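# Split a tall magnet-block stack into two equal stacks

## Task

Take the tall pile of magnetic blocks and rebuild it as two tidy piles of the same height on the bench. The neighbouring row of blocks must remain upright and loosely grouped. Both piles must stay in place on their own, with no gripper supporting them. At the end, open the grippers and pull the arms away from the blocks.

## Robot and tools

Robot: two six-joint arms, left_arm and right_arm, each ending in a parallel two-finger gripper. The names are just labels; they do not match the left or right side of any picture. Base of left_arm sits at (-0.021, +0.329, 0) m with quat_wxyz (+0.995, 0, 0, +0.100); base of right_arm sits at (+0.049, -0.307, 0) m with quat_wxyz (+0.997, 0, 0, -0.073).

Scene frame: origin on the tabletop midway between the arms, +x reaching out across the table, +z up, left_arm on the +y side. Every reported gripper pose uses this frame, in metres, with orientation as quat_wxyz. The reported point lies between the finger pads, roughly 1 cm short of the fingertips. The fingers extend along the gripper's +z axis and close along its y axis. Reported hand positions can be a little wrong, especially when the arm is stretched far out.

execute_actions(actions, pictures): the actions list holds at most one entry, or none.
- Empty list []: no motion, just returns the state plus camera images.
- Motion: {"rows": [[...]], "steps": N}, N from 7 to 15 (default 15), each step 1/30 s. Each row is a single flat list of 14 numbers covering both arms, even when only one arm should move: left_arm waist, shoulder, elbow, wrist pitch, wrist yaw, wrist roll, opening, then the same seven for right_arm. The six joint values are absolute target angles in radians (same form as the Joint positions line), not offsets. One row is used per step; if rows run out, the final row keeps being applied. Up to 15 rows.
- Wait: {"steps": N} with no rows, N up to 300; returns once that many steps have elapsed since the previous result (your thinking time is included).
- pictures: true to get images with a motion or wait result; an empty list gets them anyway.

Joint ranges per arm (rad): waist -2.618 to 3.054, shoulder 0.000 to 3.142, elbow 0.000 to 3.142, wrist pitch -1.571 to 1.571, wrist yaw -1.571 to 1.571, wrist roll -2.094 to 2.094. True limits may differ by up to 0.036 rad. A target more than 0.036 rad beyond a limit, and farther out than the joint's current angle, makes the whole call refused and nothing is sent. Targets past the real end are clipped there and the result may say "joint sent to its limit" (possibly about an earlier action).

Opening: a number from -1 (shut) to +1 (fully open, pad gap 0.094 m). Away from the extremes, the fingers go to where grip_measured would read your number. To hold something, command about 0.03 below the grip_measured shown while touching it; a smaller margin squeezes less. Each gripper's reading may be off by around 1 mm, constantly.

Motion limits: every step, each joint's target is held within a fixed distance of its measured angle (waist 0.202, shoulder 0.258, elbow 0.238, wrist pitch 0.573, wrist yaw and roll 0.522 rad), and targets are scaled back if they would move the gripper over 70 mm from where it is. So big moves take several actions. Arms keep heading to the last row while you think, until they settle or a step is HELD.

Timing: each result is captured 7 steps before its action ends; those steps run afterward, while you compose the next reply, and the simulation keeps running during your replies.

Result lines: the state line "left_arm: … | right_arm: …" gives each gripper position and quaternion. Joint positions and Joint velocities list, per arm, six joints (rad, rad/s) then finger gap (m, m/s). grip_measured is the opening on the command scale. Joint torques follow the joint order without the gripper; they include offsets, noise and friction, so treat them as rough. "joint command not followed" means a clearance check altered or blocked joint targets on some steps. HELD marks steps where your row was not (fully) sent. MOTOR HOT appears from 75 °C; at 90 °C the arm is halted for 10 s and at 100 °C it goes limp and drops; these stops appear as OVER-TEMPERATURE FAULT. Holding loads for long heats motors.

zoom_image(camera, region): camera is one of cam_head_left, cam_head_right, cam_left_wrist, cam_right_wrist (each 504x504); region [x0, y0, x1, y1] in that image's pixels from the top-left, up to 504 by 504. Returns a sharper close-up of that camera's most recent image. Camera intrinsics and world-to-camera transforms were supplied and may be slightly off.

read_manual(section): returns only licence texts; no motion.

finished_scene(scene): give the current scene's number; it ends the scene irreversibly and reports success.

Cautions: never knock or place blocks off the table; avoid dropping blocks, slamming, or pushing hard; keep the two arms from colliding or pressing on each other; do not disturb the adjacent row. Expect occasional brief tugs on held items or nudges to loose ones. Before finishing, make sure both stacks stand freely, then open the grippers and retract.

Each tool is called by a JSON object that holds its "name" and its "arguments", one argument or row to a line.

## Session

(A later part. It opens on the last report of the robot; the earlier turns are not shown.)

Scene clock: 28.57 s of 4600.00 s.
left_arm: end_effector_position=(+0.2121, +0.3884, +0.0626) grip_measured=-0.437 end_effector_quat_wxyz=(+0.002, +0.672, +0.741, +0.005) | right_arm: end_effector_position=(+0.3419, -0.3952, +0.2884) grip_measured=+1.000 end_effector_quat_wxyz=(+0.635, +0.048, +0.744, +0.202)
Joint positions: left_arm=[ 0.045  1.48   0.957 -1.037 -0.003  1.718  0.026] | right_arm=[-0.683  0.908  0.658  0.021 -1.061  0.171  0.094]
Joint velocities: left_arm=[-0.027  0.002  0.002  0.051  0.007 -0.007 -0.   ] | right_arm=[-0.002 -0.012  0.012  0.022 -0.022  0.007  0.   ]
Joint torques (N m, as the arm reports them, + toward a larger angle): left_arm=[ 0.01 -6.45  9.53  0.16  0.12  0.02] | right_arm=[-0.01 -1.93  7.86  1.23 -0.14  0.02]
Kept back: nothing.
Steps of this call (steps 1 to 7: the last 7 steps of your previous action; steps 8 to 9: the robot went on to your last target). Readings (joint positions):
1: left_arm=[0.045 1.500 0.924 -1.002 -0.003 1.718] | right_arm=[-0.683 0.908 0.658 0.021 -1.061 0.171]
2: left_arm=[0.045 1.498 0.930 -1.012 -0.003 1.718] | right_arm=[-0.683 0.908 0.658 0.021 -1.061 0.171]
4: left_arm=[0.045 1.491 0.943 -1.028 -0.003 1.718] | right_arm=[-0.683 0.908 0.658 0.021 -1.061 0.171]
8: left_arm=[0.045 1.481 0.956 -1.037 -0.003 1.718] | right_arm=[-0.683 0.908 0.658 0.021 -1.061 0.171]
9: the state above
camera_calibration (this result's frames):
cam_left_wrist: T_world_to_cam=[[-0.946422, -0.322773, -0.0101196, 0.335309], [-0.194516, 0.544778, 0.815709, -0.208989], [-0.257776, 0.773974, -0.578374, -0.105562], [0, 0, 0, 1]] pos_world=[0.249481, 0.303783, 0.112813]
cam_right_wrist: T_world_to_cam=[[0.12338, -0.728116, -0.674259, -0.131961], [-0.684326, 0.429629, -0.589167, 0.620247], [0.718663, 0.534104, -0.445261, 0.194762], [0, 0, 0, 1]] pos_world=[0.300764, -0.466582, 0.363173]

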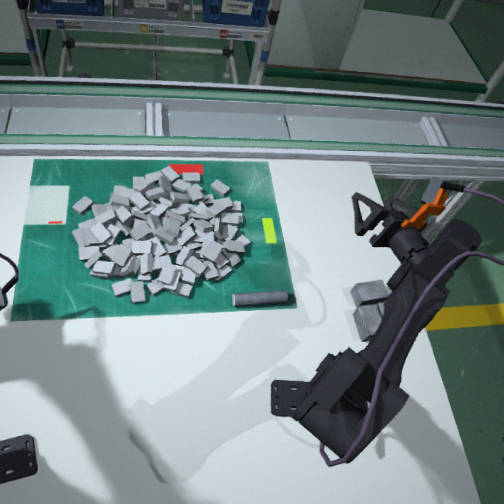

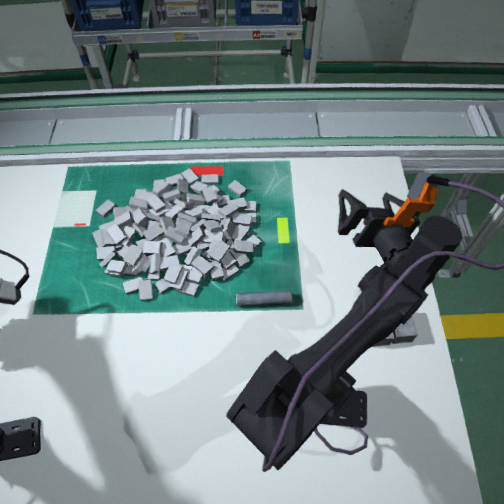

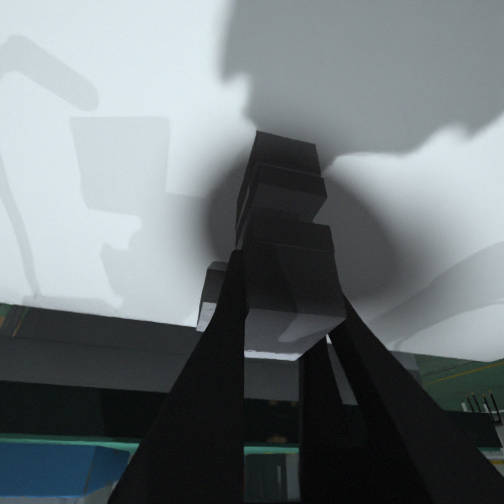

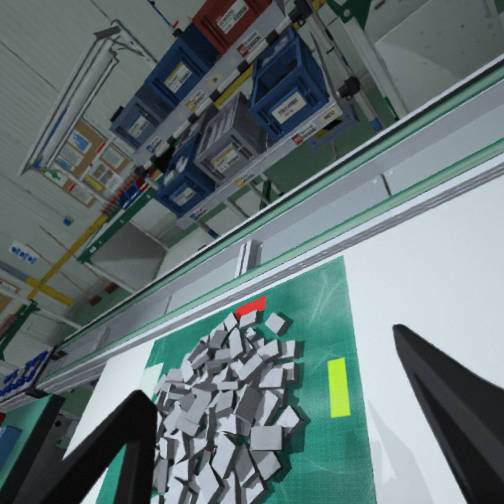

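{"name": "execute_actions", "arguments": {
  "actions": [
    {"rows":[
[0.0345,1.459,0.983,-1.055,0.006,1.6724,-0.475,-0.683,0.908,0.658,0.021,-1.061,0.171,1],
[0.0219,1.464,0.976,-1.047,0.006,1.6292,-0.475,-0.683,0.908,0.658,0.021,-1.061,0.171,1],
[0.0023,1.468,0.970,-1.039,0.006,1.5837,-0.475,-0.683,0.908,0.658,0.021,-1.061,0.171,1],
[-0.0232,1.472,0.964,-1.031,0.006,1.537,-0.475,-0.683,0.908,0.658,0.021,-1.061,0.171,1],
[-0.0533,1.475,0.959,-1.025,0.006,1.4903,-0.475,-0.683,0.908,0.658,0.021,-1.061,0.171,1],
[-0.0869,1.4769,0.9550,-1.023,0.004,1.4448,-0.475,-0.683,0.908,0.658,0.021,-1.061,0.171,1],
[-0.1229,1.4793,0.9493,-0.9990,0.004,1.4016,-0.475,-0.683,0.908,0.658,0.021,-1.061,0.171,1],
[-0.160,1.4830,0.9406,-0.9728,0.002,1.362,-0.475,-0.683,0.908,0.658,0.021,-1.061,0.171,1],
[-0.1971,1.4877,0.9294,-0.9452,0.000,1.327,-0.475,-0.683,0.908,0.658,0.021,-1.061,0.171,1],
[-0.2331,1.4932,0.9165,-0.9171,0.000,1.2979,-0.475,-0.683,0.908,0.658,0.021,-1.061,0.171,1],
[-0.2667,1.4992,0.9023,-0.8894,-0.002,1.2758,-0.475,-0.683,0.908,0.658,0.021,-1.061,0.171,1],
[-0.2968,1.5055,0.8875,-0.8632,-0.002,1.262,-0.475,-0.683,0.908,0.658,0.021,-1.061,0.171,1],
[-0.3223,1.5118,0.8727,-0.8393,-0.002,1.2575,-0.475,-0.683,0.908,0.658,0.021,-1.061,0.171,1],
[-0.3419,1.5178,0.8585,-0.8185,-0.002,1.2636,-0.475,-0.683,0.908,0.658,0.021,-1.061,0.171,1],
[-0.3545,1.5233,0.8456,-0.8019,-0.002,1.2813,-0.475,-0.683,0.908,0.658,0.021,-1.061,0.171,1]
],"steps":15}
  ]
}}

{"name": "execute_actions", "arguments": {
  "actions": [
    {"rows":[
[-0.359,1.5280,0.8344,-0.7903,-0.002,1.312,-0.475,-0.683,0.908,0.658,0.021,-1.061,0.171,1],
[-0.359,1.5317,0.8257,-0.7848,-0.002,1.312,-0.475,-0.683,0.908,0.658,0.021,-1.061,0.171,1],
[-0.359,1.5341,0.8200,-0.7861,0.0,1.312,-0.475,-0.683,0.908,0.658,0.021,-1.061,0.171,1],
[-0.359,1.535,0.818,-0.7952,0.002,1.312,-0.475,-0.683,0.908,0.658,0.021,-1.061,0.171,1],
[-0.359,1.535,0.818,-0.813,0.002,1.312,-0.475,-0.683,0.908,0.658,0.021,-1.061,0.171,1],
[-0.359,1.535,0.818,-0.813,0.002,1.312,-0.475,-0.683,0.908,0.658,0.021,-1.061,0.171,1],
[-0.359,1.5375,0.818,-0.813,0.002,1.312,-0.475,-0.683,0.908,0.658,0.021,-1.061,0.171,1],
[-0.359,1.540,0.818,-0.813,0.002,1.312,-0.475,-0.683,0.908,0.658,0.021,-1.061,0.171,1],
[-0.359,1.5425,0.818,-0.813,0.002,1.312,-0.475,-0.683,0.908,0.658,0.021,-1.061,0.171,1],
[-0.359,1.545,0.818,-0.813,0.002,1.312,-0.475,-0.683,0.908,0.658,0.021,-1.061,0.171,1],
[-0.359,1.5475,0.818,-0.813,0.002,1.312,-0.475,-0.683,0.908,0.658,0.021,-1.061,0.171,1],
[-0.359,1.550,0.818,-0.813,0.002,1.312,-0.475,-0.683,0.908,0.658,0.021,-1.061,0.171,1],
[-0.359,1.5525,0.818,-0.813,0.002,1.312,-0.475,-0.683,0.908,0.658,0.021,-1.061,0.171,1],
[-0.359,1.555,0.818,-0.813,0.002,1.312,-0.475,-0.683,0.908,0.658,0.021,-1.061,0.171,1],
[-0.359,1.5575,0.818,-0.813,0.002,1.312,-0.475,-0.683,0.908,0.658,0.021,-1.061,0.171,1]
],"steps":15}
  ]
}}

{"name": "execute_actions", "arguments": {
  "actions": [
    {"steps":11}
  ],
  "pictures": true
}}

Scene clock: 33.10 s of 4600.00 s.
left_arm: end_effector_position=(+0.2193, +0.3591, +0.0621) grip_measured=-0.437 end_effector_quat_wxyz=(+0.001, +0.646, +0.763, +0.011) | right_arm: end_effector_position=(+0.3419, -0.3952, +0.2884) grip_measured=+1.000 end_effector_quat_wxyz=(+0.635, +0.048, +0.744, +0.202)
Joint positions: left_arm=[-0.087  1.48   0.955 -1.027 -0.013  1.518  0.026] | right_arm=[-0.683  0.908  0.658  0.021 -1.061  0.171  0.094]
Joint velocities: left_arm=[-1.033  0.012 -0.12   0.359 -0.007 -1.062 -0.001] | right_arm=[-0.012 -0.002  0.002 -0.007  0.007  0.022  0.   ]
Joint torques (N m, as the arm reports them, + toward a larger angle): left_arm=[-0.75 -4.36  5.85  0.49  0.25 -0.04] | right_arm=[-0.07 -1.96  7.91  1.24 -0.14  0.03]
Steps of this call (steps 1 to 30: the robot went on to your last target; steps 31 to 90: nothing new was sent; then 1.27 s passed at rest; steps 91 to 98: the first 8 steps of this action). Readings (joint positions):
91: left_arm=[0.045 1.480 0.957 -1.043 -0.003 1.712] | right_arm=[-0.683 0.908 0.658 0.021 -1.061 0.171]
92: left_arm=[0.043 1.480 0.957 -1.043 -0.004 1.698] | right_arm=[-0.683 0.908 0.658 0.021 -1.061 0.171]
94: left_arm=[0.024 1.480 0.957 -1.043 -0.008 1.652] | right_arm=[-0.683 0.908 0.658 0.021 -1.061 0.171]
98: the state above

Scene clock: 33.60 s of 4600.00 s.
left_arm: end_effector_position=(+0.2123, +0.2935, +0.0155) grip_measured=-0.437 end_effector_quat_wxyz=(+0.000, +0.673, +0.739, +0.003) | right_arm: end_effector_position=(+0.3419, -0.3952, +0.2884) grip_measured=+1.000 end_effector_quat_wxyz=(+0.635, +0.048, +0.744, +0.202)
Joint positions: left_arm=[-0.357  1.543  0.813 -0.837 -0.005  1.321  0.026] | right_arm=[-0.683  0.908  0.658  0.021 -1.061  0.171  0.094]
Joint velocities: left_arm=[ 0.042 -0.002 -0.002  0.007  0.066 -0.081  0.   ] | right_arm=[ 0.012  0.002 -0.007 -0.037  0.007  0.051  0.   ]
Joint torques (N m, as the arm reports them, + toward a larger angle): left_arm=[-0.2  -4.89  6.69  0.63  0.1  -0.06] | right_arm=[-0.07 -1.96  7.9   1.24 -0.15  0.02]
Steps of this call (steps 1 to 7: the last 7 steps of your previous action; steps 8 to 15: the first 8 steps of this action). Readings (joint positions):
8: left_arm=[-0.341 1.521 0.860 -0.868 -0.007 1.327] | right_arm=[-0.683 0.908 0.658 0.021 -1.061 0.171]
9: left_arm=[-0.352 1.528 0.846 -0.854 -0.006 1.326] | right_arm=[-0.683 0.908 0.658 0.021 -1.061 0.171]
11: left_arm=[-0.357 1.538 0.824 -0.838 -0.005 1.324] | right_arm=[-0.683 0.908 0.658 0.021 -1.061 0.171]
15: the state above

Scene clock: 33.97 s of 4600.00 s.
left_arm: end_effector_position=(+0.2135, +0.2933, +0.0127) grip_measured=-0.437 end_effector_quat_wxyz=(-0.001, +0.673, +0.740, +0.003) | right_arm: end_effector_position=(+0.3419, -0.3952, +0.2884) grip_measured=+1.000 end_effector_quat_wxyz=(+0.635, +0.048, +0.744, +0.202)
Joint positions: left_arm=[-0.357  1.556  0.813 -0.826 -0.005  1.318  0.026] | right_arm=[-0.683  0.908  0.658  0.021 -1.061  0.171  0.094]
Joint velocities: left_arm=[ 0.002 -0.012  0.002 -0.022  0.007  0.095 -0.   ] | right_arm=[-0.002 -0.007 -0.007 -0.022 -0.007 -0.022  0.   ]
Joint torques (N m, as the arm reports them, + toward a larger angle): left_arm=[-0.13 -4.71  6.48  0.59  0.09 -0.08] | right_arm=[-0.04 -1.94  7.93  1.23 -0.14  0.03]
Kept back: nothing.
Steps of this call (steps 1 to 7: the last 7 steps of your previous action; steps 8 to 11: the robot went on to your last target). Readings (joint positions):
1: left_arm=[-0.357 1.543 0.813 -0.834 -0.005 1.320] | right_arm=[-0.683 0.908 0.658 0.021 -1.061 0.171]
2: left_arm=[-0.357 1.543 0.813 -0.833 -0.005 1.319] | right_arm=[-0.683 0.908 0.658 0.021 -1.061 0.171]
4: left_arm=[-0.357 1.543 0.813 -0.830 -0.005 1.319] | right_arm=[-0.683 0.908 0.658 0.021 -1.061 0.171]
8: left_arm=[-0.357 1.554 0.813 -0.828 -0.005 1.318] | right_arm=[-0.683 0.908 0.658 0.021 -1.061 0.171]
11: the state above
camera_calibration (this result's frames):
cam_left_wrist: T_world_to_cam=[[-0.94696, -0.321337, -0.00297301, 0.305074], [-0.187776, 0.545808, 0.816599, -0.117891], [-0.260781, 0.773845, -0.577197, -0.0598289], [0, 0, 0, 1]] pos_world=[0.251153, 0.208676, 0.0626438]
cam_right_wrist: T_world_to_cam=[[0.12338, -0.728116, -0.674259, -0.131961], [-0.684326, 0.429629, -0.589167, 0.620247], [0.718663, 0.534104, -0.445261, 0.194762], [0, 0, 0, 1]] pos_world=[0.300764, -0.466582, 0.363173]

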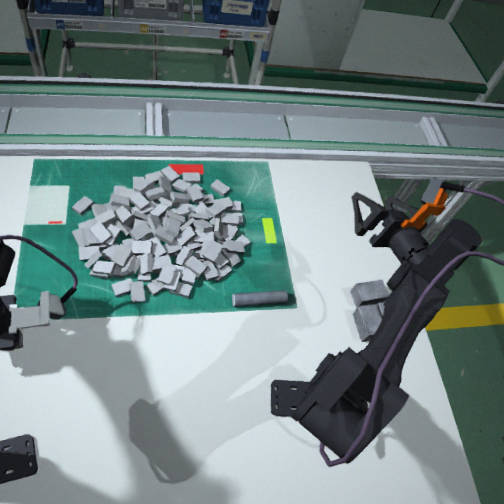

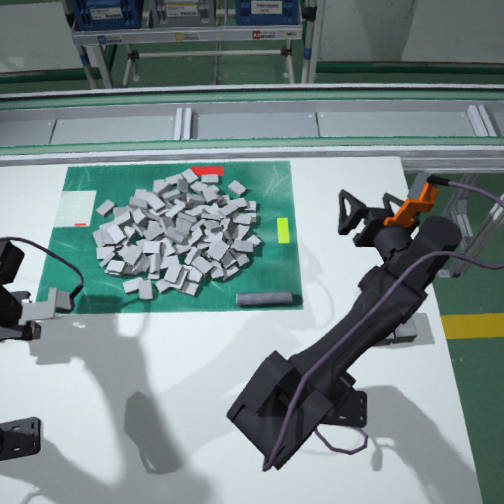

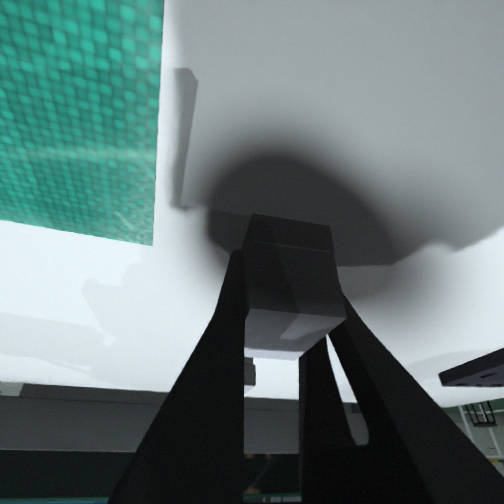

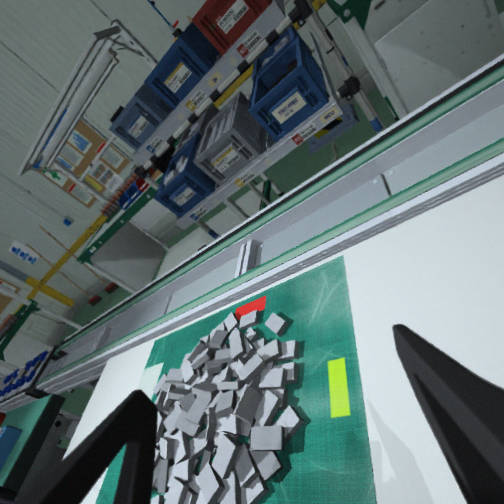

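{"name": "execute_actions", "arguments": {
  "actions": [
    {"rows":[
[-0.359,1.5595,0.818,-0.815,0.004,1.314,-0.475,-0.683,0.908,0.658,0.021,-1.061,0.171,1],
[-0.359,1.5615,0.818,-0.815,0.004,1.314,-0.475,-0.683,0.908,0.658,0.021,-1.061,0.171,1],
[-0.359,1.5635,0.818,-0.815,0.004,1.314,-0.475,-0.683,0.908,0.658,0.021,-1.061,0.171,1],
[-0.359,1.5655,0.818,-0.815,0.004,1.314,-0.475,-0.683,0.908,0.658,0.021,-1.061,0.171,1],
[-0.359,1.5675,0.818,-0.815,0.004,1.314,-0.475,-0.683,0.908,0.658,0.021,-1.061,0.171,1],
[-0.359,1.569,0.818,-0.815,0.004,1.314,-0.475,-0.683,0.908,0.658,0.021,-1.061,0.171,1]
],"steps":7}
  ]
}}

{"name": "execute_actions", "arguments": {
  "actions": [
    {"steps":10}
  ]
}}

Scene clock: 34.43 s of 4600.00 s.
left_arm: end_effector_position=(+0.2135, +0.2933, +0.0127) grip_measured=-0.437 end_effector_quat_wxyz=(-0.001, +0.673, +0.740, +0.003) | right_arm: end_effector_position=(+0.3419, -0.3952, +0.2884) grip_measured=+1.000 end_effector_quat_wxyz=(+0.635, +0.048, +0.744, +0.202)
Joint positions: left_arm=[-0.357  1.556  0.813 -0.826 -0.005  1.318  0.026] | right_arm=[-0.683  0.908  0.658  0.021 -1.061  0.171  0.094]
Joint velocities: left_arm=[ 0.002 -0.007 -0.002 -0.081  0.037  0.007  0.   ] | right_arm=[-0.012  0.002  0.012  0.022 -0.022 -0.037  0.   ]
Joint torques (N m, as the arm reports them, + toward a larger angle): left_arm=[-0.18 -4.55  6.46  0.59  0.1  -0.07] | right_arm=[-0.04 -1.94  7.9   1.23 -0.15  0.02]
Kept back: the last 7 steps of this action.
Steps of this call (steps 1 to 14: the robot went on to your last target). Readings (joint positions):
1: left_arm=[-0.357 1.556 0.813 -0.826 -0.005 1.318] | right_arm=[-0.683 0.908 0.658 0.021 -1.061 0.171]
2: left_arm=[-0.357 1.556 0.813 -0.826 -0.005 1.318] | right_arm=[-0.683 0.908 0.658 0.021 -1.061 0.171]
4: left_arm=[-0.357 1.556 0.813 -0.826 -0.005 1.318] | right_arm=[-0.683 0.908 0.658 0.021 -1.061 0.171]
8: left_arm=[-0.357 1.556 0.813 -0.826 -0.005 1.318] | right_arm=[-0.683 0.908 0.658 0.021 -1.061 0.171]
14: the state above

Scene clock: 34.77 s of 4600.00 s.
left_arm: end_effector_position=(+0.2135, +0.2933, +0.0127) grip_measured=-0.437 end_effector_quat_wxyz=(-0.001, +0.673, +0.740, +0.003) | right_arm: end_effector_position=(+0.3419, -0.3952, +0.2884) grip_measured=+1.000 end_effector_quat_wxyz=(+0.635, +0.048, +0.744, +0.202)
Joint positions: left_arm=[-0.357  1.556  0.813 -0.826 -0.005  1.318  0.026] | right_arm=[-0.683  0.908  0.658  0.021 -1.061  0.171  0.094]
Joint velocities: left_arm=[-0.002 -0.002 -0.017 -0.081 -0.051 -0.007  0.   ] | right_arm=[ 0.012  0.002 -0.007  0.022 -0.037 -0.037  0.   ]
Joint torques (N m, as the arm reports them, + toward a larger angle): left_arm=[-0.23 -3.8   6.58  0.58  0.11 -0.04] | right_arm=[ 0.02 -1.96  7.91  1.23 -0.15  0.02]
Kept back: nothing.
Steps of this call (steps 1 to 7: the last 7 steps of your previous action; steps 8 to 10: the robot went on to your last target). Readings (joint positions):
1: left_arm=[-0.357 1.556 0.813 -0.826 -0.005 1.318] | right_arm=[-0.683 0.908 0.658 0.021 -1.061 0.171]
2: left_arm=[-0.357 1.556 0.813 -0.826 -0.005 1.318] | right_arm=[-0.683 0.908 0.658 0.021 -1.061 0.171]
4: left_arm=[-0.357 1.556 0.813 -0.826 -0.005 1.318] | right_arm=[-0.683 0.908 0.658 0.021 -1.061 0.171]
8: left_arm=[-0.357 1.556 0.813 -0.826 -0.005 1.318] | right_arm=[-0.683 0.908 0.658 0.021 -1.061 0.171]
10: the state above

{"name": "execute_actions", "arguments": {
  "actions": [
    {"rows":[
[-0.357,1.562,0.819,-0.822,0.002,1.318,-0.475,-0.683,0.908,0.658,0.021,-1.061,0.171,1],
[-0.357,1.556,0.820,-0.828,0.002,1.318,-0.465,-0.683,0.908,0.658,0.021,-1.061,0.171,1],
[-0.357,1.551,0.821,-0.832,0.002,1.318,-0.455,-0.683,0.908,0.658,0.021,-1.061,0.171,1],
[-0.357,1.550,0.821,-0.832,0.002,1.318,-0.445,-0.683,0.908,0.658,0.021,-1.061,0.171,1],
[-0.357,1.550,0.821,-0.832,0.002,1.318,-0.435,-0.683,0.908,0.658,0.021,-1.061,0.171,1],
[-0.357,1.550,0.821,-0.832,0.002,1.318,-0.42,-0.683,0.908,0.658,0.021,-1.061,0.171,1],
[-0.357,1.550,0.821,-0.832,0.002,1.318,-0.39,-0.683,0.908,0.658,0.021,-1.061,0.171,1],
[-0.357,1.550,0.821,-0.832,0.002,1.318,-0.32,-0.683,0.908,0.658,0.021,-1.061,0.171,1],
[-0.357,1.550,0.821,-0.832,0.002,1.318,-0.22,-0.683,0.908,0.658,0.021,-1.061,0.171,1],
[-0.357,1.550,0.821,-0.832,0.002,1.318,-0.10,-0.683,0.908,0.658,0.021,-1.061,0.171,1],
[-0.357,1.550,0.821,-0.832,0.002,1.318,0.02,-0.683,0.908,0.658,0.021,-1.061,0.171,1],
[-0.357,1.550,0.821,-0.832,0.002,1.318,0.14,-0.683,0.908,0.658,0.021,-1.061,0.171,1],
[-0.357,1.550,0.821,-0.832,0.002,1.318,0.25,-0.683,0.908,0.658,0.021,-1.061,0.171,1],
[-0.357,1.550,0.821,-0.832,0.002,1.318,0.33,-0.683,0.908,0.658,0.021,-1.061,0.171,1],
[-0.357,1.550,0.821,-0.832,0.002,1.318,0.38,-0.683,0.908,0.658,0.021,-1.061,0.171,1]
],"steps":15}
  ]
}}

{"name": "execute_actions", "arguments": {
  "actions": [
    {"steps":10}
  ],
  "pictures": true
}}

{"name": "zoom_image", "arguments": {
  "camera": "cam_left_wrist",
  "region": [150, 190, 400, 420]
}}

Scene clock: 36.10 s of 4600.00 s.
left_arm: end_effector_position=(+0.2135, +0.2933, +0.0127) grip_measured=-0.348 end_effector_quat_wxyz=(-0.001, +0.673, +0.740, +0.003) | right_arm: end_effector_position=(+0.3419, -0.3952, +0.2884) grip_measured=+1.000 end_effector_quat_wxyz=(+0.635, +0.048, +0.744, +0.202)
Joint positions: left_arm=[-0.357  1.556  0.813 -0.826 -0.005  1.318  0.031] | right_arm=[-0.683  0.908  0.658  0.021 -1.061  0.171  0.094]
Joint velocities: left_arm=[-0.012 -0.002  0.002  0.037  0.037 -0.066  0.052] | right_arm=[-0.007  0.002  0.002 -0.051 -0.037  0.007  0.   ]
Joint torques (N m, as the arm reports them, + toward a larger angle): left_arm=[-0.01 -5.2   6.87  0.38  0.09  0.01] | right_arm=[-0.06 -1.94  7.88  1.23 -0.14  0.03]
Steps of this call (steps 1 to 15: the robot went on to your last target; steps 16 to 32: nothing new was sent; steps 33 to 40: the first 8 steps of this action). Readings (joint positions):
33: left_arm=[-0.357 1.556 0.813 -0.826 -0.005 1.318] | right_arm=[-0.683 0.908 0.658 0.021 -1.061 0.171]
34: left_arm=[-0.357 1.556 0.813 -0.826 -0.005 1.318] | right_arm=[-0.683 0.908 0.658 0.021 -1.061 0.171]
36: left_arm=[-0.357 1.556 0.813 -0.826 -0.005 1.318] | right_arm=[-0.683 0.908 0.658 0.021 -1.061 0.171]
40: the state above

Scene clock: 36.43 s of 4600.00 s.
left_arm: end_effector_position=(+0.2135, +0.2933, +0.0127) grip_measured=+0.377 end_effector_quat_wxyz=(-0.001, +0.673, +0.740, +0.003) | right_arm: end_effector_position=(+0.3419, -0.3952, +0.2884) grip_measured=+1.000 end_effector_quat_wxyz=(+0.635, +0.048, +0.744, +0.202)
Joint positions: left_arm=[-0.357  1.556  0.813 -0.826 -0.005  1.318  0.065] | right_arm=[-0.683  0.908  0.658  0.021 -1.061  0.171  0.094]
Joint velocities: left_arm=[-0.012 -0.017 -0.002 -0.022 -0.037 -0.037  0.001] | right_arm=[-0.017 -0.007 -0.022 -0.066  0.051 -0.051  0.   ]
Joint torques (N m, as the arm reports them, + toward a larger angle): left_arm=[ 0.07 -5.25  6.81  0.37  0.09  0.02] | right_arm=[-0.03 -1.97  7.9   1.23 -0.15  0.03]
Kept back: nothing.
Steps of this call (steps 1 to 7: the last 7 steps of your previous action; steps 8 to 10: the robot went on to your last target). Readings (joint positions):
1: left_arm=[-0.357 1.556 0.813 -0.826 -0.005 1.318] | right_arm=[-0.683 0.908 0.658 0.021 -1.061 0.171]
2: left_arm=[-0.357 1.556 0.813 -0.826 -0.005 1.318] | right_arm=[-0.683 0.908 0.658 0.021 -1.061 0.171]
4: left_arm=[-0.357 1.556 0.813 -0.826 -0.005 1.318] | right_arm=[-0.683 0.908 0.658 0.021 -1.061 0.171]
8: left_arm=[-0.357 1.556 0.813 -0.826 -0.005 1.318] | right_arm=[-0.683 0.908 0.658 0.021 -1.061 0.171]
10: the state above
camera_calibration (this result's frames):
cam_left_wrist: T_world_to_cam=[[-0.94696, -0.321337, -0.00297301, 0.305074], [-0.187776, 0.545808, 0.816599, -0.117891], [-0.260781, 0.773845, -0.577197, -0.0598289], [0, 0, 0, 1]] pos_world=[0.251153, 0.208676, 0.0626438]
cam_right_wrist: T_world_to_cam=[[0.12338, -0.728116, -0.674259, -0.131961], [-0.684326, 0.429629, -0.589167, 0.620247], [0.718663, 0.534104, -0.445261, 0.194762], [0, 0, 0, 1]] pos_world=[0.300764, -0.466582, 0.363173]

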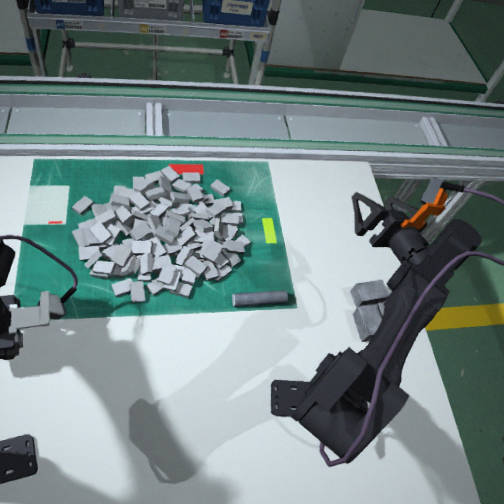

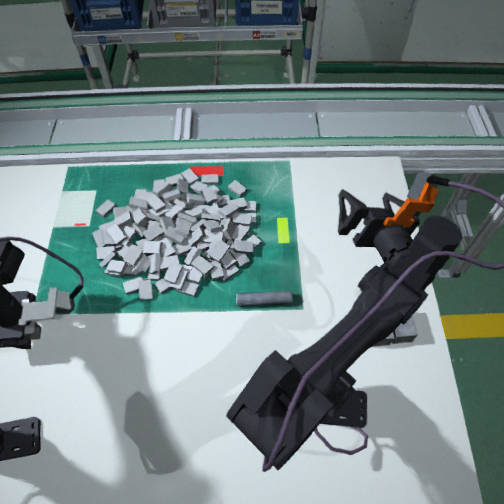

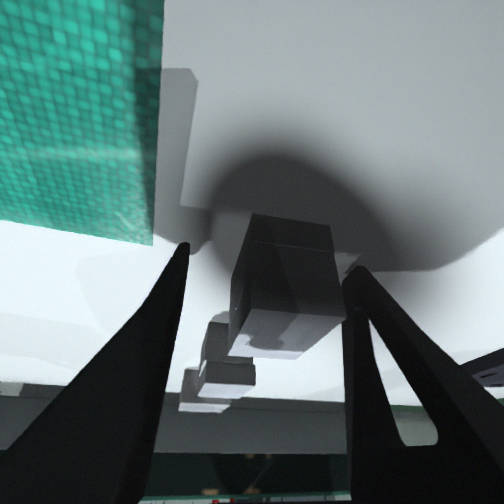

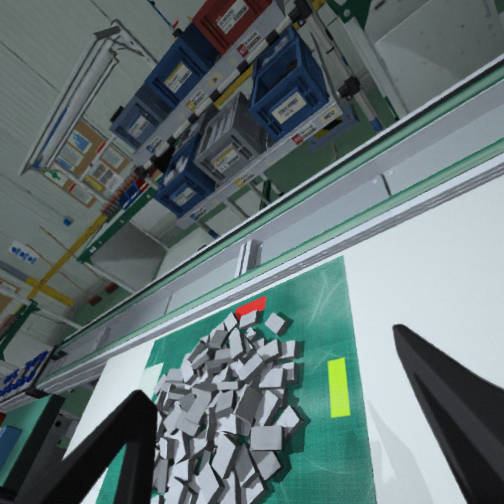

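Region (150, 190, 400, 420) of cam_left_wrist's 504x504 image, scaled by 2.016, with more detail than that image has; it fills the top 464 rows of this view, and the rest is white.

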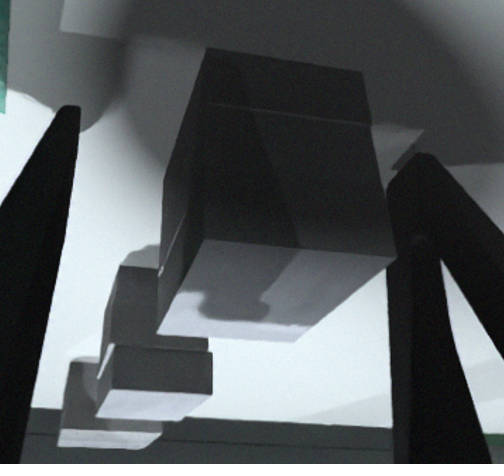

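{"name": "execute_actions", "arguments": {
  "actions": [
    {"rows":[
[-0.3469,1.550,0.828,-0.832,0.002,1.336,0.38,-0.683,0.908,0.658,0.021,-1.061,0.171,1],
[-0.3326,1.550,0.835,-0.832,0.002,1.3712,0.38,-0.683,0.908,0.658,0.021,-1.061,0.171,1],
[-0.3105,1.550,0.841,-0.832,0.002,1.4216,0.38,-0.683,0.908,0.658,0.021,-1.061,0.171,1],
[-0.2820,1.550,0.845,-0.832,0.002,1.4739,0.38,-0.683,0.908,0.658,0.021,-1.061,0.171,1],
[-0.2486,1.550,0.847,-0.832,0.002,1.5266,0.38,-0.683,0.908,0.658,0.021,-1.061,0.171,1],
[-0.2116,1.550,0.847,-0.832,0.004,1.5783,0.38,-0.683,0.908,0.658,0.021,-1.061,0.171,1],
[-0.1724,1.550,0.847,-0.832,0.006,1.6276,0.38,-0.683,0.908,0.658,0.021,-1.061,0.171,1],
[-0.1326,1.550,0.847,-0.832,0.008,1.6730,0.38,-0.683,0.908,0.658,0.021,-1.061,0.171,1],
[-0.0934,1.550,0.847,-0.832,0.010,1.7132,0.38,-0.683,0.908,0.658,0.021,-1.061,0.171,1],
[-0.0564,1.550,0.847,-0.832,0.012,1.7466,0.38,-0.683,0.908,0.658,0.021,-1.061,0.171,1],
[-0.0230,1.550,0.847,-0.832,0.014,1.7719,0.38,-0.683,0.908,0.658,0.021,-1.061,0.171,1],
[0.0055,1.550,0.847,-0.832,0.016,1.7875,0.38,-0.683,0.908,0.658,0.021,-1.061,0.171,1],
[0.0276,1.550,0.847,-0.832,0.016,1.7922,0.34,-0.683,0.908,0.658,0.021,-1.061,0.171,1],
[0.0419,1.550,0.847,-0.832,0.016,1.7845,0.27,-0.683,0.908,0.658,0.021,-1.061,0.171,1],
[0.047,1.550,0.847,-0.832,0.016,1.7629,0.18,-0.683,0.908,0.658,0.021,-1.061,0.171,1]
],"steps":15}
  ]
}}

{"name": "execute_actions", "arguments": {
  "actions": [
    {"rows":[
[0.047,1.550,0.842,-0.832,0.014,1.726,0.08,-0.683,0.908,0.658,0.021,-1.061,0.171,1],
[0.047,1.550,0.836,-0.832,0.012,1.726,-0.02,-0.683,0.908,0.658,0.021,-1.061,0.171,1],
[0.047,1.550,0.830,-0.832,0.010,1.726,-0.10,-0.683,0.908,0.658,0.021,-1.061,0.171,1],
[0.047,1.550,0.830,-0.832,0.008,1.726,-0.16,-0.683,0.908,0.658,0.021,-1.061,0.171,1],
[0.047,1.550,0.830,-0.832,0.008,1.726,-0.20,-0.683,0.908,0.658,0.021,-1.061,0.171,1],
[0.047,1.550,0.830,-0.832,0.008,1.726,-0.22,-0.683,0.908,0.658,0.021,-1.061,0.171,1],
[0.047,1.550,0.830,-0.832,0.008,1.726,-0.22,-0.683,0.908,0.658,0.021,-1.061,0.171,1]
],"steps":7}
  ]
}}

{"name": "execute_actions", "arguments": {
  "actions": [
    {"steps":8}
  ],
  "pictures": true
}}

Scene clock: 39.63 s of 4600.00 s.
left_arm: end_effector_position=(+0.2167, +0.3275, +0.0130) grip_measured=+0.377 end_effector_quat_wxyz=(+0.001, +0.687, +0.727, +0.001) | right_arm: end_effector_position=(+0.3419, -0.3952, +0.2884) grip_measured=+1.000 end_effector_quat_wxyz=(+0.635, +0.048, +0.744, +0.202)
Joint positions: left_arm=[-0.209  1.556  0.815 -0.826 -0.001  1.506  0.065] | right_arm=[-0.683  0.908  0.658  0.021 -1.061  0.171  0.094]
Joint velocities: left_arm=[ 1.14  -0.002  0.056 -0.081 -0.022  1.121  0.   ] | right_arm=[-0.012 -0.007  0.002 -0.051 -0.022  0.007  0.   ]
Joint torques (N m, as the arm reports them, + toward a larger angle): left_arm=[ 0.63 -5.24  8.73  0.37  0.11  0.03] | right_arm=[ 0.03 -1.93  7.88  1.24 -0.15  0.03]
Steps of this call (steps 1 to 15: the robot went on to your last target; steps 16 to 88: nothing new was sent; steps 89 to 96: the first 8 steps of this action). Readings (joint positions):
89: left_arm=[-0.357 1.556 0.813 -0.826 -0.005 1.320] | right_arm=[-0.683 0.908 0.658 0.021 -1.061 0.171]
90: left_arm=[-0.355 1.556 0.813 -0.826 -0.005 1.328] | right_arm=[-0.683 0.908 0.658 0.021 -1.061 0.171]
92: left_arm=[-0.334 1.556 0.813 -0.826 -0.004 1.367] | right_arm=[-0.683 0.908 0.658 0.021 -1.061 0.171]
96: the state above

Scene clock: 39.87 s of 4600.00 s.
left_arm: end_effector_position=(+0.2135, +0.3840, +0.0149) grip_measured=+0.220 end_effector_quat_wxyz=(+0.003, +0.676, +0.737, +0.005) | right_arm: end_effector_position=(+0.3419, -0.3952, +0.2884) grip_measured=+1.000 end_effector_quat_wxyz=(+0.635, +0.048, +0.744, +0.202)
Joint positions: left_arm=[ 0.027  1.556  0.824 -0.826 -0.001  1.71   0.057] | right_arm=[-0.683  0.908  0.658  0.021 -1.061  0.171  0.094]
Joint velocities: left_arm=[ 0.476  0.002 -0.002 -0.051 -0.007  0.315 -0.075] | right_arm=[-0.017 -0.017 -0.007  0.051  0.022 -0.007  0.   ]
Joint torques (N m, as the arm reports them, + toward a larger angle): left_arm=[-0.7  -5.31  8.31  0.41  0.21  0.08] | right_arm=[-0.04 -1.93  7.84  1.23 -0.15  0.03]
Kept back: the last 7 steps of this action.
Steps of this call (steps 1 to 7: the last 7 steps of your previous action). Readings (joint positions):
1: left_arm=[-0.168 1.556 0.817 -0.826 -0.001 1.544] | right_arm=[-0.683 0.908 0.658 0.021 -1.061 0.171]
2: left_arm=[-0.127 1.556 0.820 -0.826 -0.001 1.583] | right_arm=[-0.683 0.908 0.658 0.021 -1.061 0.171]
4: left_arm=[-0.051 1.556 0.823 -0.826 -0.001 1.651] | right_arm=[-0.683 0.908 0.658 0.021 -1.061 0.171]
7: the state above

Scene clock: 40.13 s of 4600.00 s.
left_arm: end_effector_position=(+0.2125, +0.3881, +0.0149) grip_measured=-0.217 end_effector_quat_wxyz=(+0.003, +0.672, +0.740, +0.005) | right_arm: end_effector_position=(+0.3419, -0.3952, +0.2884) grip_measured=+1.000 end_effector_quat_wxyz=(+0.635, +0.048, +0.744, +0.202)
Joint positions: left_arm=[ 0.044  1.556  0.824 -0.826 -0.002  1.718  0.037] | right_arm=[-0.683  0.908  0.658  0.021 -1.061  0.171  0.094]
Joint velocities: left_arm=[-0.012 -0.002 -0.012  0.022  0.066 -0.081 -0.003] | right_arm=[ 0.027 -0.007  0.002 -0.007 -0.022  0.051  0.   ]
Joint torques (N m, as the arm reports them, + toward a larger angle): left_arm=[ 0.31 -5.37  6.7   0.38  0.1   0.09] | right_arm=[-0.08 -1.93  7.89  1.24 -0.15  0.02]
Kept back: nothing.
Steps of this call (steps 1 to 7: the last 7 steps of your previous action; step 8: the robot went on to your last target). Readings (joint positions):
1: left_arm=[0.039 1.556 0.824 -0.826 -0.002 1.713] | right_arm=[-0.683 0.908 0.658 0.021 -1.061 0.171]
2: left_arm=[0.044 1.556 0.824 -0.826 -0.002 1.715] | right_arm=[-0.683 0.908 0.658 0.021 -1.061 0.171]
4: left_arm=[0.044 1.556 0.824 -0.826 -0.002 1.717] | right_arm=[-0.683 0.908 0.658 0.021 -1.061 0.171]
8: the state above
camera_calibration (this result's frames):
cam_left_wrist: T_world_to_cam=[[-0.946535, -0.322408, -0.011132, 0.334984], [-0.195505, 0.545836, 0.814764, -0.170058], [-0.25661, 0.773379, -0.579686, -0.132821], [0, 0, 0, 1]] pos_world=[0.249744, 0.303546, 0.0652922]
cam_right_wrist: T_world_to_cam=[[0.12338, -0.728116, -0.674259, -0.131961], [-0.684326, 0.429629, -0.589167, 0.620247], [0.718663, 0.534104, -0.445261, 0.194762], [0, 0, 0, 1]] pos_world=[0.300764, -0.466582, 0.363173]

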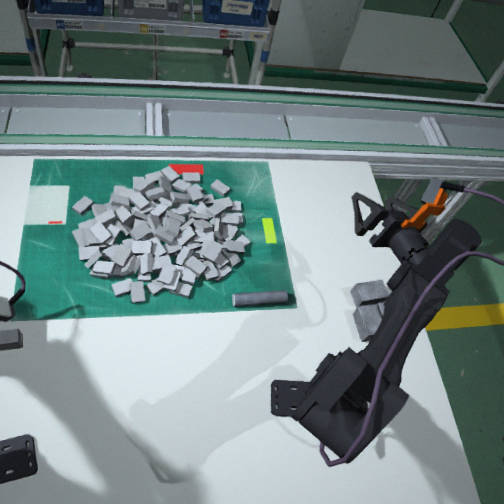

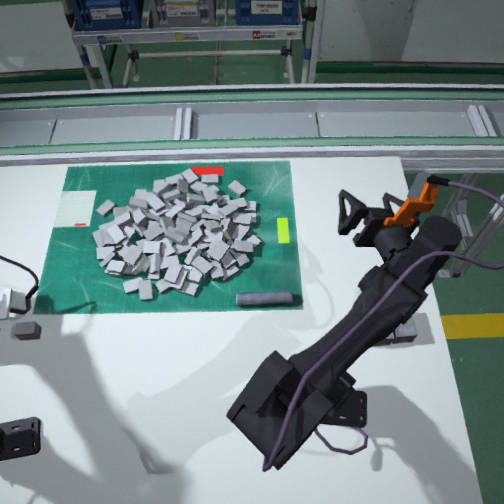

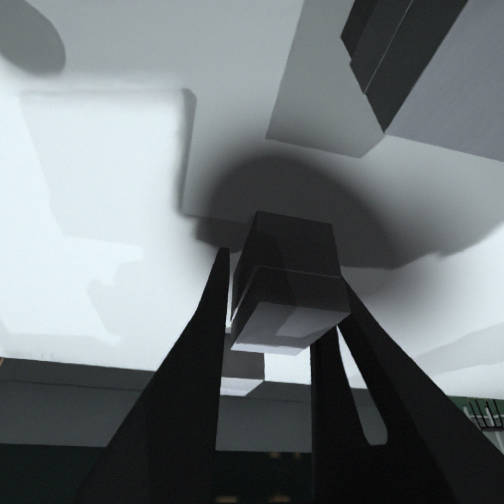

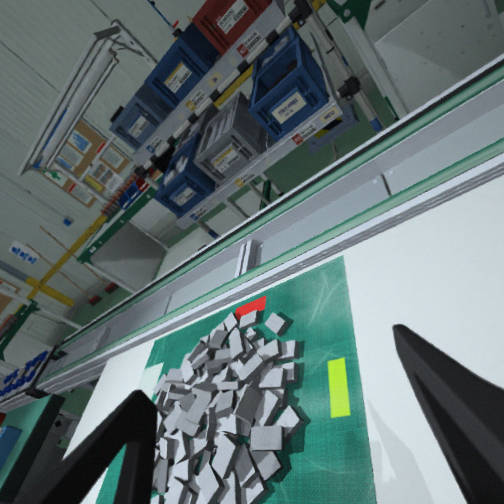

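{"name": "execute_actions", "arguments": {
  "actions": [
    {"rows":[
[0.045,1.550,0.832,-0.862,0.006,1.722,-0.245,-0.683,0.908,0.658,0.021,-1.061,0.171,1],
[0.045,1.550,0.832,-0.862,0.006,1.722,-0.27,-0.683,0.908,0.658,0.021,-1.061,0.171,1],
[0.045,1.550,0.832,-0.862,0.006,1.722,-0.295,-0.683,0.908,0.658,0.021,-1.061,0.171,1],
[0.045,1.550,0.832,-0.855,0.006,1.722,-0.318,-0.683,0.908,0.658,0.021,-1.061,0.171,1],
[0.045,1.550,0.832,-0.855,0.006,1.722,-0.338,-0.683,0.908,0.658,0.021,-1.061,0.171,1],
[0.045,1.550,0.832,-0.855,0.006,1.722,-0.356,-0.683,0.908,0.658,0.021,-1.061,0.171,1],
[0.045,1.550,0.832,-0.848,0.006,1.722,-0.372,-0.683,0.908,0.658,0.021,-1.061,0.171,1],
[0.045,1.550,0.832,-0.842,0.006,1.720,-0.387,-0.683,0.908,0.658,0.021,-1.061,0.171,1],
[0.045,1.550,0.832,-0.839,0.006,1.720,-0.401,-0.683,0.908,0.658,0.021,-1.061,0.171,1],
[0.045,1.550,0.832,-0.839,0.006,1.720,-0.414,-0.683,0.908,0.658,0.021,-1.061,0.171,1],
[0.045,1.550,0.832,-0.839,0.006,1.720,-0.426,-0.683,0.908,0.658,0.021,-1.061,0.171,1],
[0.045,1.550,0.832,-0.839,0.006,1.720,-0.437,-0.683,0.908,0.658,0.021,-1.061,0.171,1],
[0.045,1.550,0.832,-0.839,0.006,1.720,-0.447,-0.683,0.908,0.658,0.021,-1.061,0.171,1],
[0.045,1.550,0.832,-0.839,0.006,1.720,-0.457,-0.683,0.908,0.658,0.021,-1.061,0.171,1],
[0.045,1.550,0.832,-0.839,0.006,1.720,-0.46,-0.683,0.908,0.658,0.021,-1.061,0.171,1]
],"steps":15}
  ]
}}

{"name": "execute_actions", "arguments": {
  "actions": [
    {"rows":[
[0.045,1.550,0.832,-0.839,0.006,1.720,-0.46,-0.683,0.908,0.658,0.021,-1.061,0.171,1],
[0.045,1.550,0.832,-0.839,0.006,1.720,-0.45,-0.683,0.908,0.658,0.021,-1.061,0.171,1],
[0.045,1.550,0.832,-0.839,0.006,1.720,-0.44,-0.683,0.908,0.658,0.021,-1.061,0.171,1],
[0.045,1.550,0.832,-0.839,0.006,1.720,-0.425,-0.683,0.908,0.658,0.021,-1.061,0.171,1],
[0.045,1.550,0.832,-0.839,0.006,1.720,-0.40,-0.683,0.908,0.658,0.021,-1.061,0.171,1],
[0.045,1.550,0.832,-0.839,0.006,1.720,-0.33,-0.683,0.908,0.658,0.021,-1.061,0.171,1],
[0.045,1.550,0.832,-0.839,0.006,1.720,-0.22,-0.683,0.908,0.658,0.021,-1.061,0.171,1],
[0.045,1.550,0.832,-0.839,0.006,1.720,-0.09,-0.683,0.908,0.658,0.021,-1.061,0.171,1]
],"steps":8}
  ]
}}

{"name": "execute_actions", "arguments": {
  "actions": [
    {"rows":[
[0.045,1.548,0.836,-0.842,0.006,1.720,0.04,-0.683,0.908,0.658,0.021,-1.061,0.171,1],
[0.045,1.545,0.841,-0.846,0.006,1.720,0.17,-0.683,0.908,0.658,0.021,-1.061,0.171,1],
[0.045,1.542,0.846,-0.850,0.006,1.720,0.30,-0.683,0.908,0.658,0.021,-1.061,0.171,1],
[0.045,1.539,0.851,-0.853,0.006,1.720,0.42,-0.683,0.908,0.658,0.021,-1.061,0.171,1],
[0.045,1.5351,0.8564,-0.857,0.006,1.720,0.50,-0.683,0.908,0.658,0.021,-1.061,0.171,1],
[0.045,1.5270,0.8690,-0.9102,0.006,1.720,0.55,-0.683,0.908,0.658,0.021,-1.061,0.171,1],
[0.045,1.5144,0.8885,-0.9719,0.006,1.720,0.55,-0.683,0.908,0.658,0.021,-1.061,0.171,1],
[0.045,1.498,0.9139,-1.0382,0.006,1.720,0.55,-0.683,0.908,0.658,0.021,-1.061,0.171,1],
[0.045,1.4786,0.9438,-1.1072,0.006,1.720,0.55,-0.683,0.908,0.658,0.021,-1.061,0.171,1],
[0.045,1.4570,0.9773,-1.1772,0.006,1.720,0.55,-0.683,0.908,0.658,0.021,-1.061,0.171,1],
[0.045,1.4339,1.0131,-1.2462,0.006,1.720,0.55,-0.683,0.908,0.658,0.021,-1.061,0.171,1],
[0.045,1.4056,1.050,-1.3126,0.006,1.720,0.55,-0.683,0.908,0.658,0.021,-1.061,0.171,1]
],"steps":12}
  ],
  "pictures": true
}}

{"name": "execute_actions", "arguments": {
  "actions": [
    {"rows":[
[0.045,1.3695,1.0869,-1.3742,0.006,1.720,0.55,-0.683,0.908,0.658,0.021,-1.061,0.171,1],
[0.045,1.3276,1.1227,-1.4295,0.006,1.720,0.55,-0.683,0.908,0.658,0.021,-1.061,0.171,1],
[0.045,1.2819,1.1562,-1.4765,0.006,1.720,0.55,-0.683,0.908,0.658,0.021,-1.061,0.171,1],
[0.045,1.2345,1.1861,-1.51,0.006,1.720,0.55,-0.683,0.908,0.658,0.021,-1.061,0.171,1],
[0.045,1.1875,1.2115,-1.53,0.006,1.720,0.55,-0.683,0.908,0.658,0.021,-1.061,0.171,1],
[0.045,1.1430,1.2310,-1.54,0.006,1.720,0.55,-0.683,0.908,0.658,0.021,-1.061,0.171,1],
[0.045,1.1030,1.2436,-1.54,0.006,1.720,0.55,-0.683,0.908,0.658,0.021,-1.061,0.171,1],
[0.045,1.0695,1.248,-1.54,0.006,1.720,0.55,-0.683,0.908,0.658,0.021,-1.061,0.171,1],
[0.045,1.0415,1.248,-1.53,0.006,1.720,0.55,-0.683,0.908,0.658,0.021,-1.061,0.171,1],
[0.045,1.0174,1.248,-1.52,0.006,1.720,0.55,-0.683,0.908,0.658,0.021,-1.061,0.171,1],
[0.045,0.9986,1.248,-1.51,0.006,1.720,0.55,-0.683,0.908,0.658,0.021,-1.061,0.171,1],
[0.045,0.9864,1.248,-1.50,0.006,1.720,0.55,-0.683,0.908,0.658,0.021,-1.061,0.171,1],
[0.045,0.982,1.248,-1.50,0.006,1.720,0.55,-0.683,0.908,0.658,0.021,-1.061,0.171,1]
],"steps":13}
  ]
}}

{"name": "execute_actions", "arguments": {
  "actions": [
    {"steps":11}
  ],
  "pictures": true
}}

Scene clock: 44.37 s of 4600.00 s.
left_arm: end_effector_position=(+0.2102, +0.3876, +0.0149) grip_measured=-0.378 end_effector_quat_wxyz=(+0.000, +0.673, +0.740, +0.002) | right_arm: end_effector_position=(+0.3419, -0.3952, +0.2884) grip_measured=+1.000 end_effector_quat_wxyz=(+0.635, +0.048, +0.744, +0.202)
Joint positions: left_arm=[ 0.044  1.556  0.824 -0.836 -0.002  1.72   0.029] | right_arm=[-0.683  0.908  0.658  0.021 -1.061  0.171  0.094]
Joint velocities: left_arm=[ 0.017  0.007  0.012 -0.066 -0.007 -0.022 -0.013] | right_arm=[-0.017  0.002 -0.002 -0.022 -0.007 -0.051  0.   ]
Joint torques (N m, as the arm reports them, + toward a larger angle): left_arm=[ 0.08 -5.34  6.87  0.37  0.07  0.  ] | right_arm=[-0.08 -1.94  7.9   1.24 -0.15  0.02]
Steps of this call (steps 1 to 30: the robot went on to your last target; steps 31 to 90: nothing new was sent; then 0.97 s passed at rest; steps 91 to 98: the first 8 steps of this action). Readings (joint positions):
91: left_arm=[0.044 1.556 0.824 -0.828 -0.002 1.720] | right_arm=[-0.683 0.908 0.658 0.021 -1.061 0.171]
92: left_arm=[0.044 1.556 0.824 -0.830 -0.002 1.720] | right_arm=[-0.683 0.908 0.658 0.021 -1.061 0.171]
94: left_arm=[0.044 1.556 0.824 -0.835 -0.002 1.720] | right_arm=[-0.683 0.908 0.658 0.021 -1.061 0.171]
98: the state above

Scene clock: 44.63 s of 4600.00 s.
left_arm: end_effector_position=(+0.2105, +0.3877, +0.0149) grip_measured=-0.436 end_effector_quat_wxyz=(+0.000, +0.673, +0.740, +0.002) | right_arm: end_effector_position=(+0.3419, -0.3952, +0.2884) grip_measured=+1.000 end_effector_quat_wxyz=(+0.635, +0.048, +0.744, +0.202)
Joint positions: left_arm=[ 0.044  1.556  0.824 -0.834 -0.002  1.72   0.026] | right_arm=[-0.683  0.908  0.658  0.021 -1.061  0.171  0.094]
Joint velocities: left_arm=[-0.002 -0.007  0.017  0.022  0.037 -0.007 -0.   ] | right_arm=[-0.022  0.002 -0.002  0.022  0.007  0.007  0.   ]
Joint torques (N m, as the arm reports them, + toward a larger angle): left_arm=[ 0.04 -5.16  6.92  0.4   0.1   0.01] | right_arm=[-0.09 -1.92  7.88  1.24 -0.15  0.02]
Steps of this call (steps 1 to 7: the last 7 steps of your previous action; step 8: the first step of this action). Readings (joint positions):
8: the state above

Scene clock: 45.03 s of 4600.00 s.
left_arm: end_effector_position=(+0.2104, +0.3876, +0.0149) grip_measured=+0.457 end_effector_quat_wxyz=(+0.000, +0.673, +0.740, +0.002) | right_arm: end_effector_position=(+0.3419, -0.3952, +0.2884) grip_measured=+1.000 end_effector_quat_wxyz=(+0.635, +0.048, +0.744, +0.202)
Joint positions: left_arm=[ 0.044  1.556  0.824 -0.835 -0.002  1.72   0.068] | right_arm=[-0.683  0.908  0.658  0.021 -1.061  0.171  0.094]
Joint velocities: left_arm=[-0.002 -0.002 -0.007 -0.11   0.007  0.051  0.082] | right_arm=[-0.017 -0.007 -0.002  0.051 -0.022  0.007  0.   ]
Joint torques (N m, as the arm reports them, + toward a larger angle): left_arm=[ 0.1  -6.38  9.09  0.21  0.09  0.01] | right_arm=[-0.01 -1.93  7.91  1.23 -0.14  0.01]
Steps of this call (steps 1 to 7: the last 7 steps of your previous action; steps 8 to 12: the first 5 steps of this action). Readings (joint positions):
8: left_arm=[0.044 1.556 0.824 -0.834 -0.002 1.720] | right_arm=[-0.683 0.908 0.658 0.021 -1.061 0.171]
9: left_arm=[0.044 1.556 0.824 -0.834 -0.002 1.720] | right_arm=[-0.683 0.908 0.658 0.021 -1.061 0.171]
11: left_arm=[0.044 1.556 0.824 -0.834 -0.002 1.720] | right_arm=[-0.683 0.908 0.658 0.021 -1.061 0.171]
12: the state above
camera_calibration (this result's frames):
cam_left_wrist: T_world_to_cam=[[-0.947083, -0.320978, -0.00276707, 0.332341], [-0.188029, 0.547775, 0.815222, -0.172498], [-0.260152, 0.772603, -0.579141, -0.13192], [0, 0, 0, 1]] pos_world=[0.248, 0.303086, 0.0651435]
cam_right_wrist: T_world_to_cam=[[0.12338, -0.728116, -0.674259, -0.131961], [-0.684326, 0.429629, -0.589167, 0.620247], [0.718663, 0.534104, -0.445261, 0.194762], [0, 0, 0, 1]] pos_world=[0.300764, -0.466582, 0.363173]

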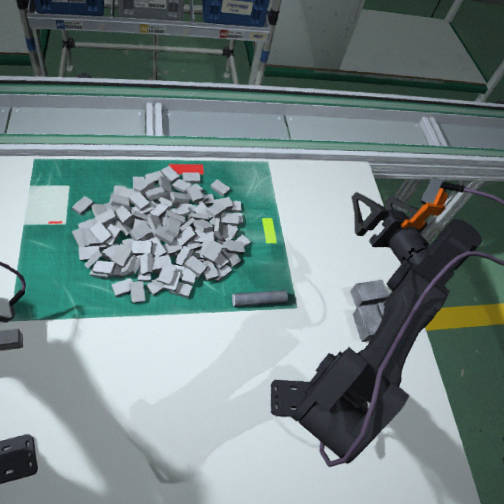

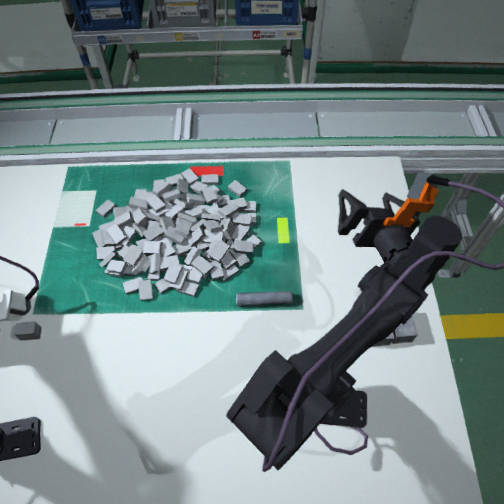

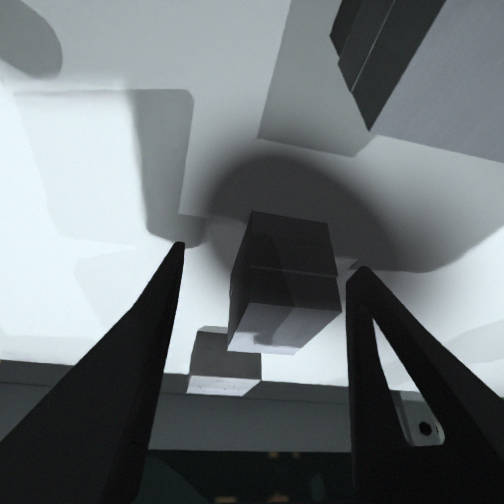

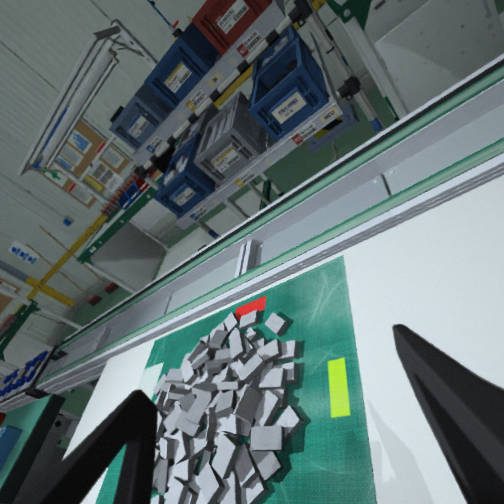

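Scene clock: 45.47 s of 4600.00 s.
left_arm: end_effector_position=(+0.1936, +0.3835, +0.1635) grip_measured=+0.547 end_effector_quat_wxyz=(+0.040, +0.671, +0.738, +0.061) | right_arm: end_effector_position=(+0.3419, -0.3952, +0.2884) grip_measured=+1.000 end_effector_quat_wxyz=(+0.635, +0.048, +0.744, +0.202)
Joint positions: left_arm=[ 0.044  1.249  1.169 -1.344 -0.002  1.72   0.073] | right_arm=[-0.683  0.908  0.658  0.021 -1.061  0.171  0.094]
Joint velocities: left_arm=[ 0.002 -1.429  0.808 -0.989 -0.022  0.037 -0.   ] | right_arm=[-0.022  0.002 -0.002 -0.051 -0.051 -0.037  0.   ]
Joint torques (N m, as the arm reports them, + toward a larger angle): left_arm=[ 0.07 -4.32  8.07  0.22  0.07  0.02] | right_arm=[-0.05 -1.96  7.86  1.24 -0.15  0.04]
Steps of this call (steps 1 to 7: the last 7 steps of your previous action; steps 8 to 13: the first 6 steps of this action). Readings (joint positions):
8: left_arm=[0.044 1.458 0.994 -1.128 -0.002 1.720] | right_arm=[-0.683 0.908 0.658 0.021 -1.061 0.171]
9: left_arm=[0.044 1.426 1.032 -1.178 -0.002 1.720] | right_arm=[-0.683 0.908 0.658 0.021 -1.061 0.171]
11: left_arm=[0.044 1.345 1.105 -1.269 -0.002 1.720] | right_arm=[-0.683 0.908 0.658 0.021 -1.061 0.171]
13: the state above

Scene clock: 45.83 s of 4600.00 s.
left_arm: end_effector_position=(+0.1516, +0.3730, +0.2249) grip_measured=+0.547 end_effector_quat_wxyz=(+0.094, +0.663, +0.729, +0.143) | right_arm: end_effector_position=(+0.3419, -0.3952, +0.2884) grip_measured=+1.000 end_effector_quat_wxyz=(+0.635, +0.048, +0.744, +0.202)
Joint positions: left_arm=[ 0.044  0.981  1.24  -1.485 -0.002  1.72   0.073] | right_arm=[-0.683  0.908  0.658  0.021 -1.061  0.171  0.094]
Joint velocities: left_arm=[-0.007 -0.002  0.002  0.051  0.022 -0.037 -0.001] | right_arm=[-0.017 -0.002  0.007 -0.022 -0.037 -0.037  0.   ]
Joint torques (N m, as the arm reports them, + toward a larger angle): left_arm=[ 0.12 -0.15  7.32  1.01  0.13  0.01] | right_arm=[-0.06 -1.92  7.88  1.22 -0.16  0.02]
Kept back: nothing.
Steps of this call (steps 1 to 7: the last 7 steps of your previous action; steps 8 to 11: the robot went on to your last target). Readings (joint positions):
1: left_arm=[0.044 1.199 1.195 -1.374 -0.002 1.720] | right_arm=[-0.683 0.908 0.658 0.021 -1.061 0.171]
2: left_arm=[0.044 1.149 1.215 -1.399 -0.002 1.720] | right_arm=[-0.683 0.908 0.658 0.021 -1.061 0.171]
4: left_arm=[0.044 1.062 1.237 -1.435 -0.002 1.720] | right_arm=[-0.683 0.908 0.658 0.021 -1.061 0.171]
8: left_arm=[0.044 0.982 1.240 -1.478 -0.002 1.720] | right_arm=[-0.683 0.908 0.658 0.021 -1.061 0.171]
11: the state above
camera_calibration (this result's frames):
cam_left_wrist: T_world_to_cam=[[-0.890358, -0.306834, -0.336325, 0.333638], [-0.450079, 0.482115, 0.75166, -0.268268], [-0.0684875, 0.82062, -0.567355, -0.0639313], [0, 0, 0, 1]] pos_world=[0.171937, 0.284171, 0.277586]
cam_right_wrist: T_world_to_cam=[[0.12338, -0.728116, -0.674259, -0.131961], [-0.684326, 0.429629, -0.589167, 0.620247], [0.718663, 0.534104, -0.445261, 0.194762], [0, 0, 0, 1]] pos_world=[0.300764, -0.466582, 0.363173]

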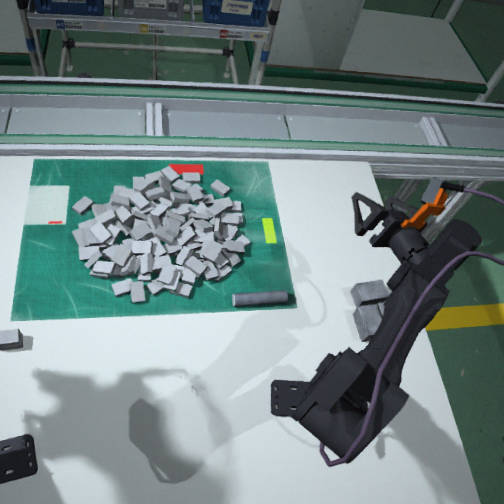

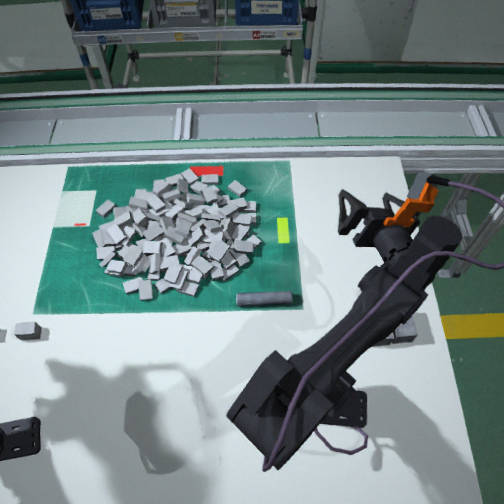

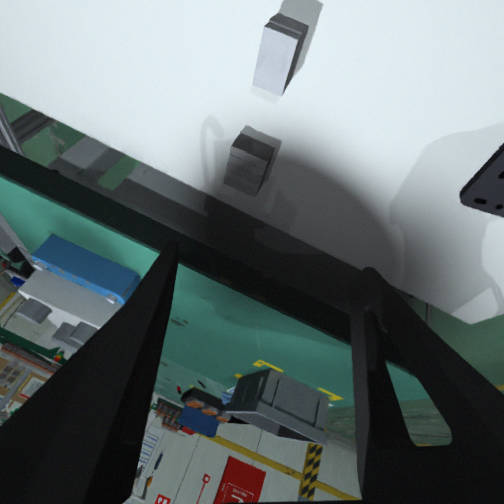

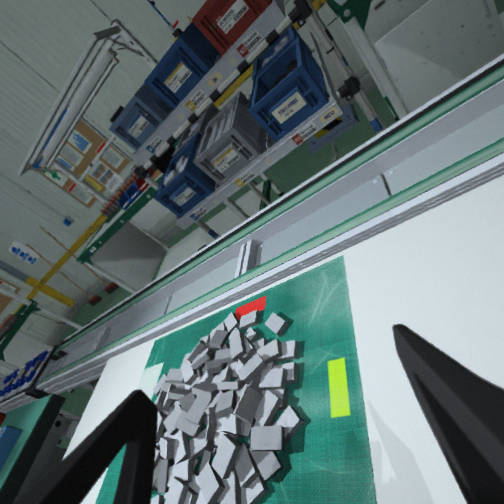

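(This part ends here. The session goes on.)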